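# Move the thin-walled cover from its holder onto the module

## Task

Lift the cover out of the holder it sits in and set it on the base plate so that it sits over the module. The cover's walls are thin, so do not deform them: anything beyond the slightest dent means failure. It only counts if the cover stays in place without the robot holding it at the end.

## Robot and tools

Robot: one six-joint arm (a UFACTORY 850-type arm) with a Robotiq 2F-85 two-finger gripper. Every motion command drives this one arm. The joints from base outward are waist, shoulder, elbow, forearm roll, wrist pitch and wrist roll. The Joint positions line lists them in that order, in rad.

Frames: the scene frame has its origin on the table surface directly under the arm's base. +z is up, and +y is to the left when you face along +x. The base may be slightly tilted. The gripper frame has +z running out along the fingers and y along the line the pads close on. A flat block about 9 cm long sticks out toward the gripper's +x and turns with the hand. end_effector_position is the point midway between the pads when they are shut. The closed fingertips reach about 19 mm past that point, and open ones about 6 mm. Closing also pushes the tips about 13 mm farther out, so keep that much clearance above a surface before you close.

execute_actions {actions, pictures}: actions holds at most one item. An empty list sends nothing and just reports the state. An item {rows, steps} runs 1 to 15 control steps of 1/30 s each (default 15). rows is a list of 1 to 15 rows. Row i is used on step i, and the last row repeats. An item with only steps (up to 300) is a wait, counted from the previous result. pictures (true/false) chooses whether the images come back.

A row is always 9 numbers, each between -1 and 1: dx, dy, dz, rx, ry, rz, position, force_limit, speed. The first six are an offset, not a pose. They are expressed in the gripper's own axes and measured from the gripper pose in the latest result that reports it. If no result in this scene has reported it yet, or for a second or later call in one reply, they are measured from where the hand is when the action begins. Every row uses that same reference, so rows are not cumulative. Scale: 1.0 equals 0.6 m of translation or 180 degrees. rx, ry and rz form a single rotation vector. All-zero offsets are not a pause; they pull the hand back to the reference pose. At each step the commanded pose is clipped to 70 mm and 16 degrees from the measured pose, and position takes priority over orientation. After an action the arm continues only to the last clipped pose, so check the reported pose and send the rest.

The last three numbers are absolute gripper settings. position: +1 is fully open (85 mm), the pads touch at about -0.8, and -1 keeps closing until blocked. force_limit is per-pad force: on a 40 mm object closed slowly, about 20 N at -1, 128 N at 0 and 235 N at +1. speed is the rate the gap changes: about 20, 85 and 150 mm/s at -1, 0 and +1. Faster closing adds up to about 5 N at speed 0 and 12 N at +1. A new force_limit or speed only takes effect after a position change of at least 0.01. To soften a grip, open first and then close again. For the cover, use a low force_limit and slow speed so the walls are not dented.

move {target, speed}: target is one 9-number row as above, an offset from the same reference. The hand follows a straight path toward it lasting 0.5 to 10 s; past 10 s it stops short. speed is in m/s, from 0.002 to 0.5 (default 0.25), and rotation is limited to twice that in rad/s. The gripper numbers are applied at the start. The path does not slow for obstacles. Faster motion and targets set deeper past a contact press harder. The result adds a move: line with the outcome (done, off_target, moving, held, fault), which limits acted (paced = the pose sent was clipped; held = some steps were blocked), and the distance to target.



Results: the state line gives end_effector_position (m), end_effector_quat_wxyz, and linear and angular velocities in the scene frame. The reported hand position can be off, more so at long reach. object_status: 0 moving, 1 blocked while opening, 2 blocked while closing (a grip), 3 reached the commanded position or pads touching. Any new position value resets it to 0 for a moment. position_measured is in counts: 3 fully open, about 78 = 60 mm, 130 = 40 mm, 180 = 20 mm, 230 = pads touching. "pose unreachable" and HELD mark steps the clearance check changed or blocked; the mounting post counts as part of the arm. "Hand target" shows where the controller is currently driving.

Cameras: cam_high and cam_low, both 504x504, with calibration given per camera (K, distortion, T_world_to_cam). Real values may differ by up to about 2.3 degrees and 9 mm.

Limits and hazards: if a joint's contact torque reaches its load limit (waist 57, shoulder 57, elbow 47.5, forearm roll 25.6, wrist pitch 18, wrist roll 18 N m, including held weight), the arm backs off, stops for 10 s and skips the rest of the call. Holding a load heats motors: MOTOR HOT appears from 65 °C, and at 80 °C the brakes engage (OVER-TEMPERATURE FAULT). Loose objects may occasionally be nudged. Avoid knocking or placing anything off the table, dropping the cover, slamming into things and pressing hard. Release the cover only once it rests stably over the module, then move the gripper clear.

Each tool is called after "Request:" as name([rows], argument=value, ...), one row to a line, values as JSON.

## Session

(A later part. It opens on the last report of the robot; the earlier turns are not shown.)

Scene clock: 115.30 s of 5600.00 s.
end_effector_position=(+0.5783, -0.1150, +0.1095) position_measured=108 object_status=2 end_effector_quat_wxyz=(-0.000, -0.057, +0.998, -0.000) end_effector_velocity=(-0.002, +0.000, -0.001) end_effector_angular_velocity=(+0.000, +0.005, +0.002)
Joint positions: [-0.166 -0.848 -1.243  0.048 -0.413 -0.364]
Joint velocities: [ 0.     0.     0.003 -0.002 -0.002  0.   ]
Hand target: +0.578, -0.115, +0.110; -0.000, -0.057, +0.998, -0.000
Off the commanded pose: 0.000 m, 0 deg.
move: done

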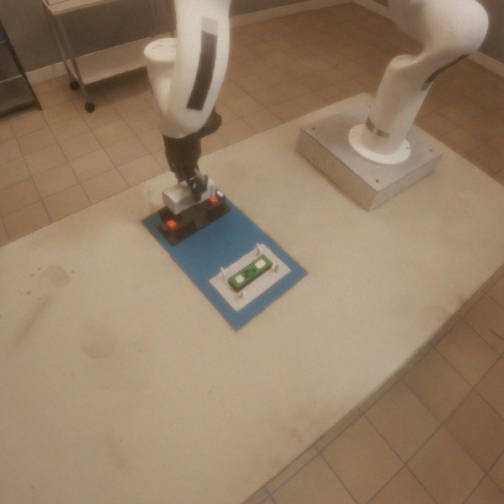

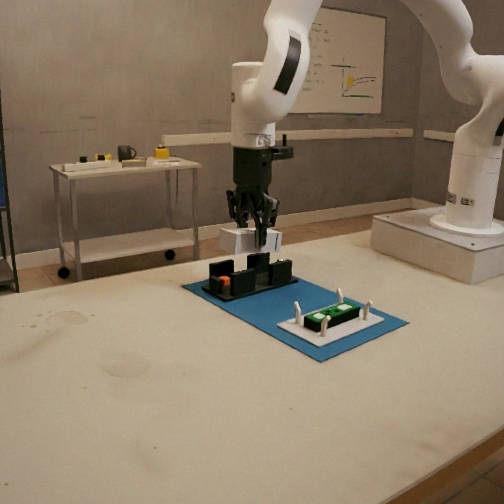

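Request:
move(target=[-0.003,0.384,0.04,0,0.042,0.006,-1,-0.73,-1], speed=0.1)

Request:
zoom_image(camera="cam_low", region=[275, 255, 390, 350])

Request:
zoom_image(camera="cam_high", region=[200, 220, 300, 315])

Scene clock: 138.20 s of 5600.00 s.
end_effector_position=(+0.5541, +0.1140, +0.0854) position_measured=108 object_status=2 end_effector_quat_wxyz=(-0.066, -0.047, +0.997, -0.004) end_effector_velocity=(+0.002, +0.002, +0.002) end_effector_angular_velocity=(+0.000, -0.004, +0.001)
Joint positions: [ 0.226 -0.903 -1.282  0.071 -0.52   0.026]
Joint velocities: [ 0.002  0.001 -0.004 -0.001 -0.001  0.002]
Hand target: +0.554, +0.114, +0.085; -0.066, -0.047, +0.997, -0.004
Off the commanded pose: 0.000 m, 0 deg.
After step 90, 17.23 s passed at rest.
move: done

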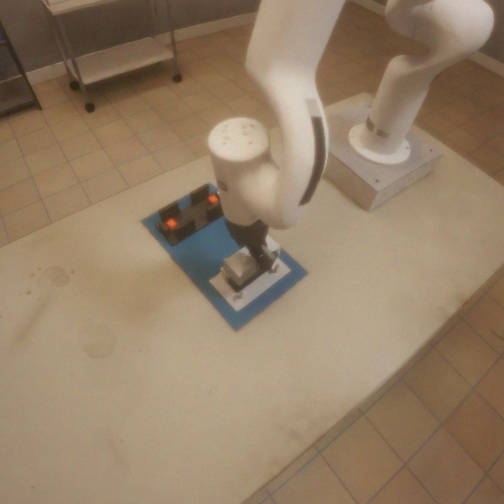

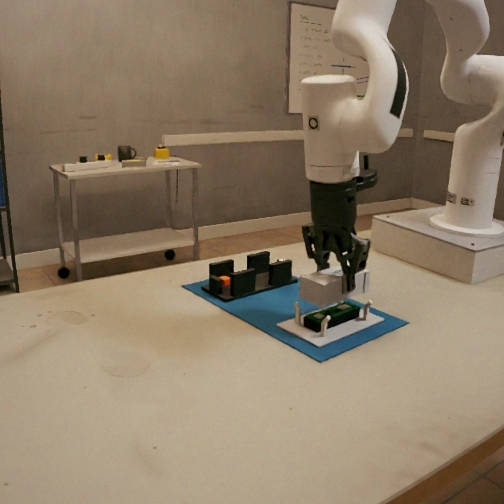

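Region (275, 255, 390, 350) of cam_low's 504x504 image, scaled by 4.383, with more detail than that image has; it fills the top 416 rows of this view, and the rest is white.

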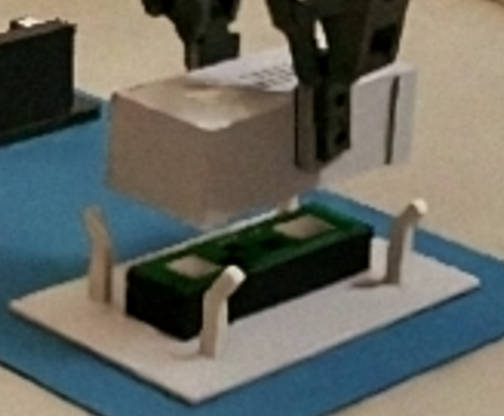

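Region (200, 220, 300, 315) of cam_high's 504x504 image, scaled by 5.040, with more detail than that image has; it fills the top 479 rows of this view, and the rest is white.

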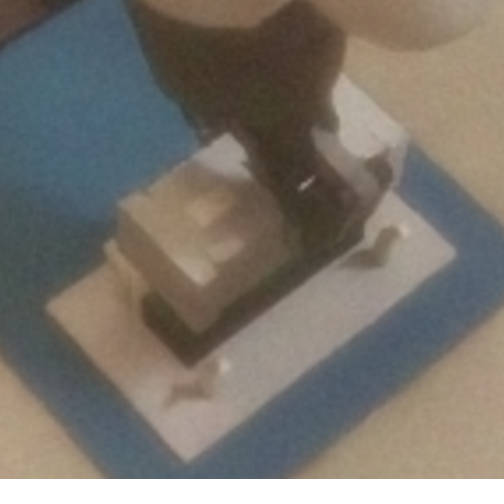

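Request:
move(target=[-0.0056,0,0.0297,0,0.005,0,-1,-0.73,-1], speed=0.012)

Request:
zoom_image(camera="cam_low", region=[275, 255, 390, 350])

Request:
zoom_image(camera="cam_high", region=[200, 220, 300, 315])

Scene clock: 147.73 s of 5600.00 s.
end_effector_position=(+0.5551, +0.1141, +0.0673) position_measured=108 object_status=2 end_effector_quat_wxyz=(-0.074, -0.047, +0.996, -0.004) end_effector_velocity=(+0.000, +0.000, -0.001) end_effector_angular_velocity=(-0.000, +0.000, +0.000)
Joint positions: [ 0.226 -0.948 -1.311  0.073 -0.52   0.023]
Joint velocities: [-0.    -0.002 -0.002 -0.    -0.    -0.   ]
Hand target: +0.555, +0.114, +0.067; -0.074, -0.047, +0.996, -0.004
Off the commanded pose: 0.000 m, 0 deg.
After step 90, 4.80 s passed at rest.
move: done

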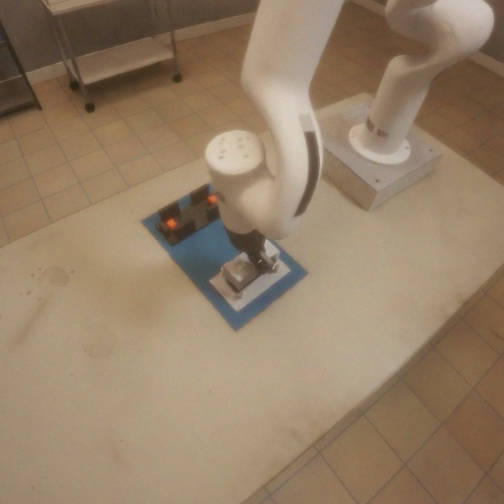

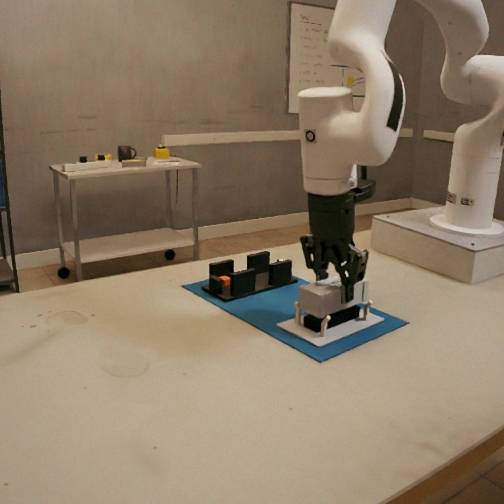

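Region (275, 255, 390, 350) of cam_low's 504x504 image, scaled by 4.383, with more detail than that image has; it fills the top 416 rows of this view, and the rest is white.

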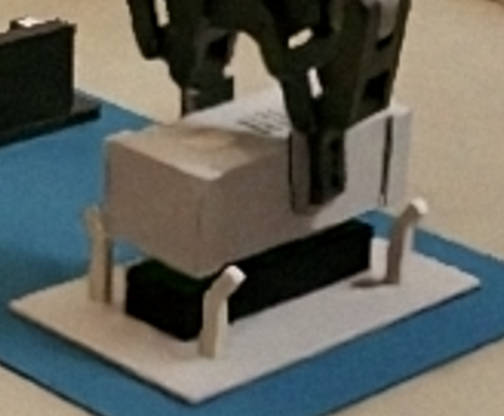

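Region (200, 220, 300, 315) of cam_high's 504x504 image, scaled by 5.040, with more detail than that image has; it fills the top 479 rows of this view, and the rest is white.

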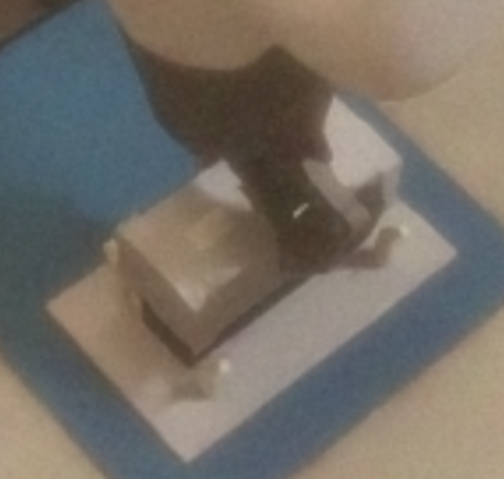

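Request:
move(target=[-0.0057,0.0025,0.0162,0,0,0,-1,-0.73,-1], speed=0.004)

Request:
zoom_image(camera="cam_low", region=[275, 255, 390, 350])

Request:
zoom_image(camera="cam_high", region=[200, 220, 300, 315])

Scene clock: 161.40 s of 5600.00 s.
end_effector_position=(+0.5569, +0.1157, +0.0572) position_measured=108 object_status=2 end_effector_quat_wxyz=(-0.074, -0.047, +0.996, -0.004) end_effector_velocity=(-0.001, -0.000, -0.001) end_effector_angular_velocity=(-0.001, +0.002, +0.002)
Joint positions: [ 0.228 -0.971 -1.325  0.075 -0.511  0.023]
Joint velocities: [ 0.    -0.001  0.    -0.002 -0.    -0.   ]
Hand target: +0.557, +0.116, +0.057; -0.074, -0.047, +0.996, -0.004
Off the commanded pose: 0.000 m, 0 deg.
After step 90, 7.87 s passed at rest.
move: done

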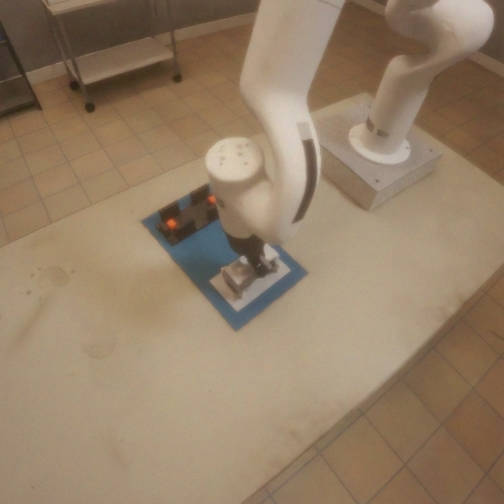

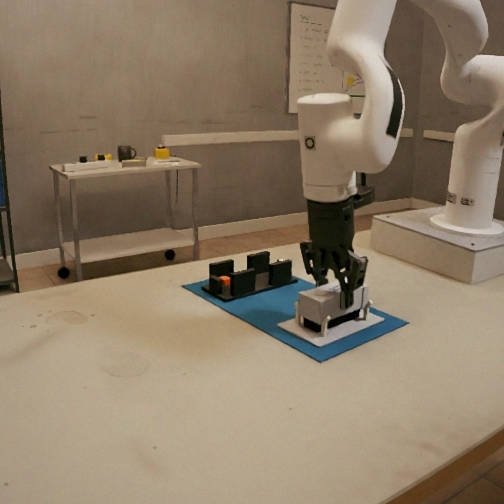

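Region (275, 255, 390, 350) of cam_low's 504x504 image, scaled by 4.383, with more detail than that image has; it fills the top 416 rows of this view, and the rest is white.

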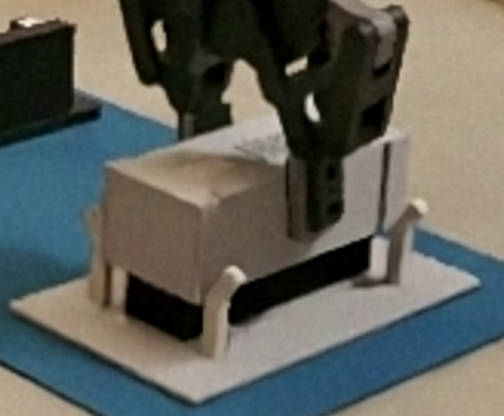

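Region (200, 220, 300, 315) of cam_high's 504x504 image, scaled by 5.040, with more detail than that image has; it fills the top 479 rows of this view, and the rest is white.

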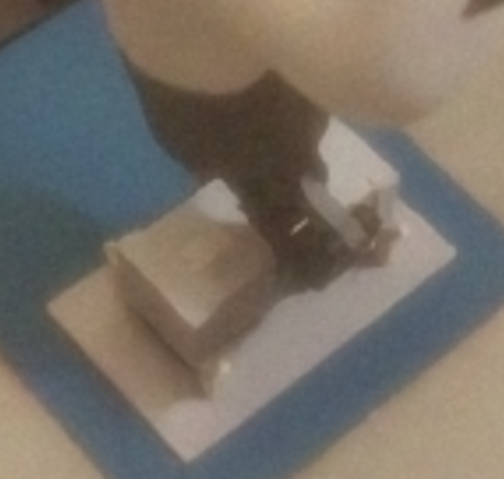

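Request:
move(target=[-0.003,-0.001,0.0198,0,0.004,0,-1,-0.73,-1], speed=0.004)

Request:
zoom_image(camera="cam_low", region=[275, 255, 390, 350])

Scene clock: 172.93 s of 5600.00 s.
end_effector_position=(+0.5570, +0.1151, +0.0452) position_measured=108 object_status=2 end_effector_quat_wxyz=(-0.080, -0.047, +0.996, -0.005) end_effector_velocity=(+0.000, -0.000, -0.001) end_effector_angular_velocity=(-0.000, +0.000, +0.001)
Joint positions: [ 0.228 -1.001 -1.345  0.077 -0.514  0.021]
Joint velocities: [-0.    -0.002 -0.001 -0.001  0.    -0.   ]
Hand target: +0.557, +0.115, +0.045; -0.080, -0.047, +0.996, -0.005
Off the commanded pose: 0.000 m, 0 deg.
After step 90, 5.30 s passed at rest.
move: done

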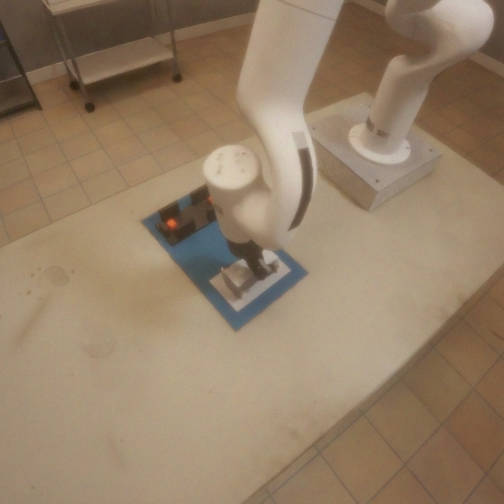

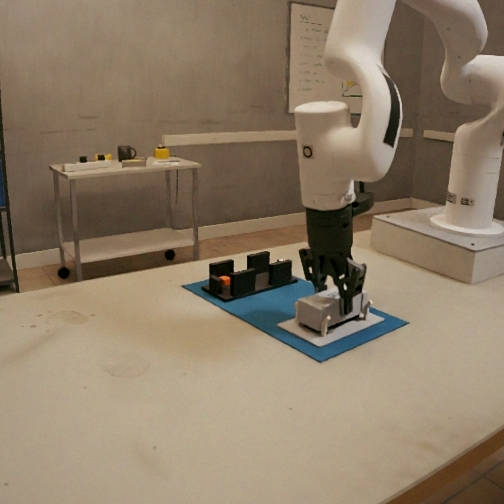

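Region (275, 255, 390, 350) of cam_low's 504x504 image, scaled by 4.383, with more detail than that image has; it fills the top 416 rows of this view, and the rest is white.

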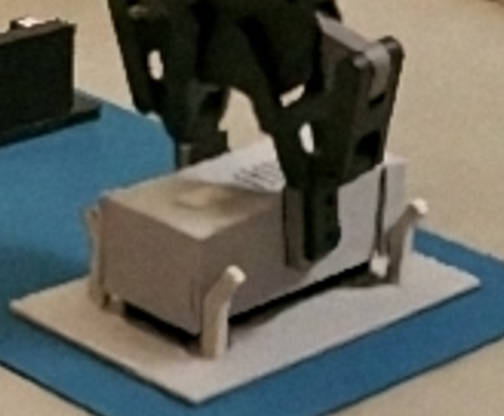

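Request:
move(target=[-0.002,0,0.0124,0,0.003,0,-1,-0.73,-1], speed=0.004)

Request:
zoom_image(camera="cam_low", region=[275, 255, 390, 350])

Scene clock: 179.57 s of 5600.00 s.
end_effector_position=(+0.5570, +0.1151, +0.0377) position_measured=108 object_status=2 end_effector_quat_wxyz=(-0.085, -0.047, +0.995, -0.005) end_effector_velocity=(-0.000, +0.000, -0.000) end_effector_angular_velocity=(+0.000, +0.001, -0.002)
Joint positions: [ 0.227 -1.021 -1.36   0.078 -0.518  0.02 ]
Joint velocities: [-0.    -0.     0.001  0.002 -0.    -0.   ]
Hand target: +0.557, +0.115, +0.038; -0.085, -0.047, +0.995, -0.005
Off the commanded pose: 0.000 m, 0 deg.
After step 90, 1.53 s passed at rest.
move: done

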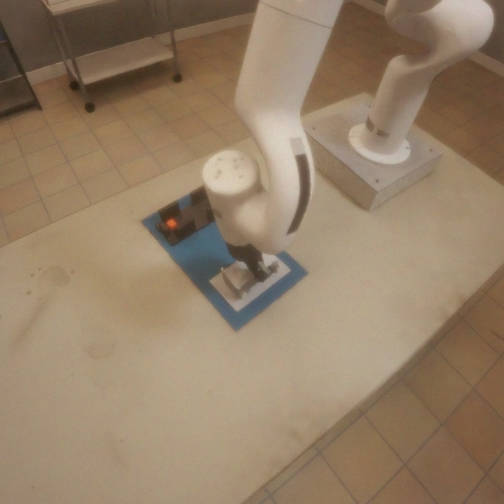

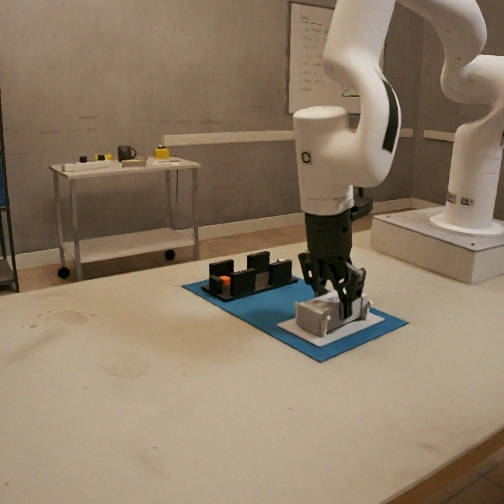

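Region (275, 255, 390, 350) of cam_low's 504x504 image, scaled by 4.383, with more detail than that image has; it fills the top 416 rows of this view, and the rest is white.

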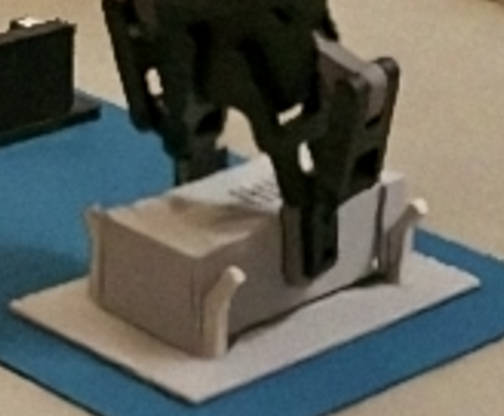

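Request:
move(target=[-0.0003,0,0.0017,0,0,0,-1,-0.73,-1], speed=0.003)

Request:
move(target=[0,0,0,0,0,0,0.6,-1,-1], speed=0.01)

Request:
move(target=[0.02,0,-0.13,0,0,0,0.6,-1,-1], speed=0.08)

Request:
zoom_image(camera="cam_low", region=[275, 255, 390, 350])

Scene clock: 185.63 s of 5600.00 s.
end_effector_position=(+0.5572, +0.1151, +0.0368) position_measured=108 object_status=2 end_effector_quat_wxyz=(-0.085, -0.047, +0.995, -0.005) end_effector_velocity=(-0.001, +0.000, -0.002) end_effector_angular_velocity=(+0.000, +0.000, -0.002)
Joint positions: [ 0.227 -1.023 -1.361  0.078 -0.517  0.019]
Joint velocities: [ 0.    -0.003  0.001  0.002  0.003  0.   ]
Hand target: +0.557, +0.115, +0.037; -0.085, -0.047, +0.995, -0.005
Off the commanded pose: 0.000 m, 0 deg.
After step 90, 2.37 s passed at rest.
move: done

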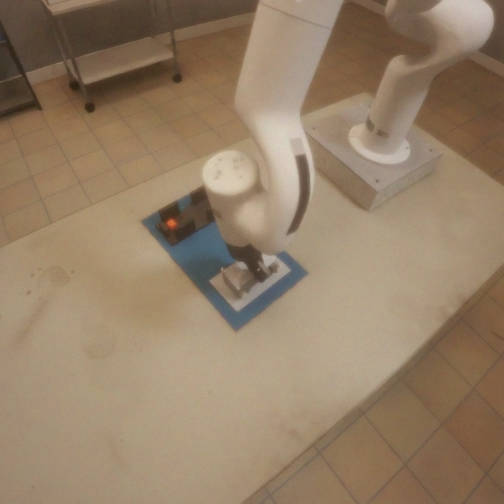

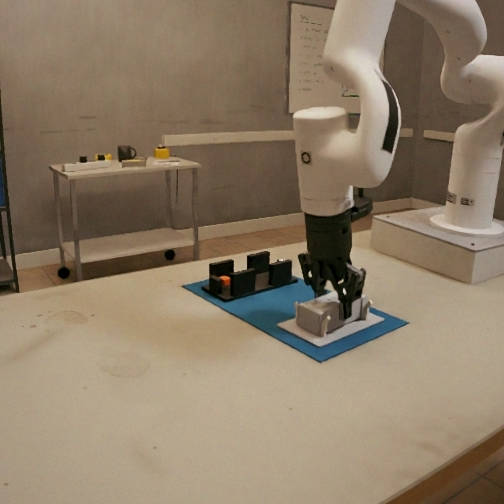

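Scene clock: 186.97 s of 5600.00 s.
end_effector_position=(+0.5572, +0.1151, +0.0368) position_measured=53 object_status=0 end_effector_quat_wxyz=(-0.085, -0.047, +0.995, -0.005) end_effector_velocity=(-0.001, -0.000, -0.001) end_effector_angular_velocity=(+0.000, +0.002, -0.001)
Joint positions: [ 0.227 -1.023 -1.361  0.078 -0.517  0.019]
Joint velocities: [-0.    -0.001  0.001  0.001  0.    -0.   ]
Hand target: +0.557, +0.115, +0.037; -0.085, -0.047, +0.995, -0.005
Off the commanded pose: 0.000 m, 0 deg.
move: done

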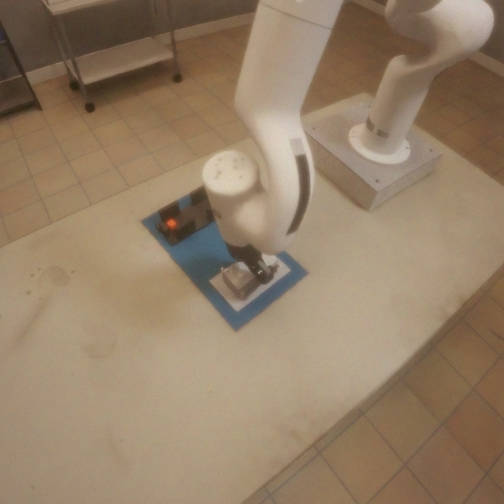

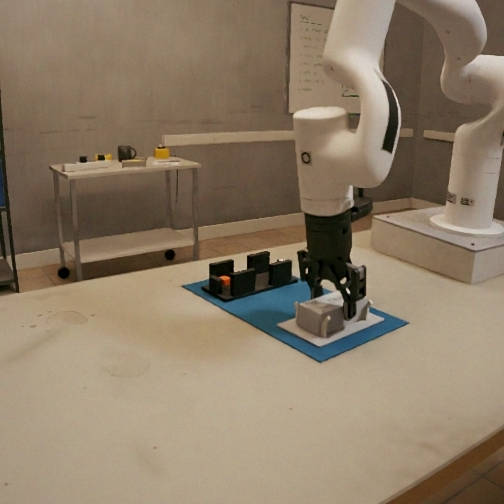

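Scene clock: 188.27 s of 5600.00 s.
end_effector_position=(+0.5583, +0.1153, +0.1155) position_measured=53 object_status=3 end_effector_quat_wxyz=(-0.085, -0.047, +0.995, -0.005) end_effector_velocity=(+0.000, +0.000, +0.002) end_effector_angular_velocity=(-0.000, -0.001, +0.000)
Joint positions: [ 0.224 -0.875 -1.319  0.065 -0.623  0.031]
Joint velocities: [-0.     0.003  0.    -0.001 -0.002  0.   ]
Hand target: +0.558, +0.115, +0.116; -0.085, -0.047, +0.995, -0.005
Off the commanded pose: 0.000 m, 0 deg.
move: done

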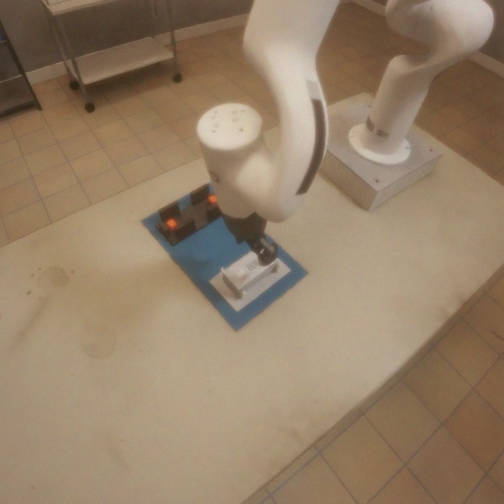

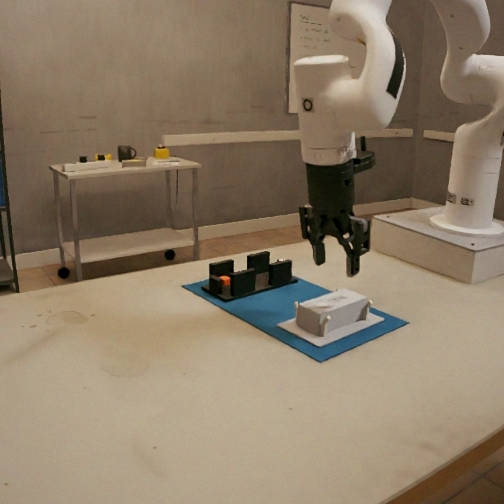

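Region (275, 255, 390, 350) of cam_low's 504x504 image, scaled by 4.383, with more detail than that image has; it fills the top 416 rows of this view, and the rest is white.

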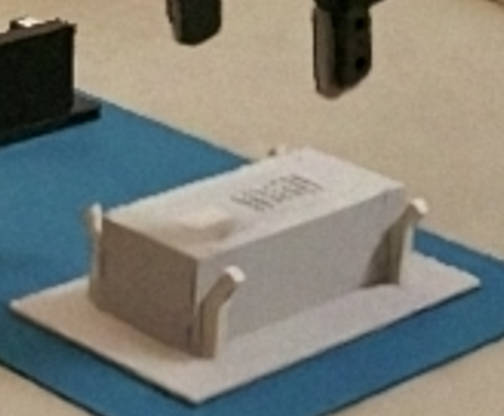

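Request:
finished_scene(scene=2)

The scene is finished: the task was done.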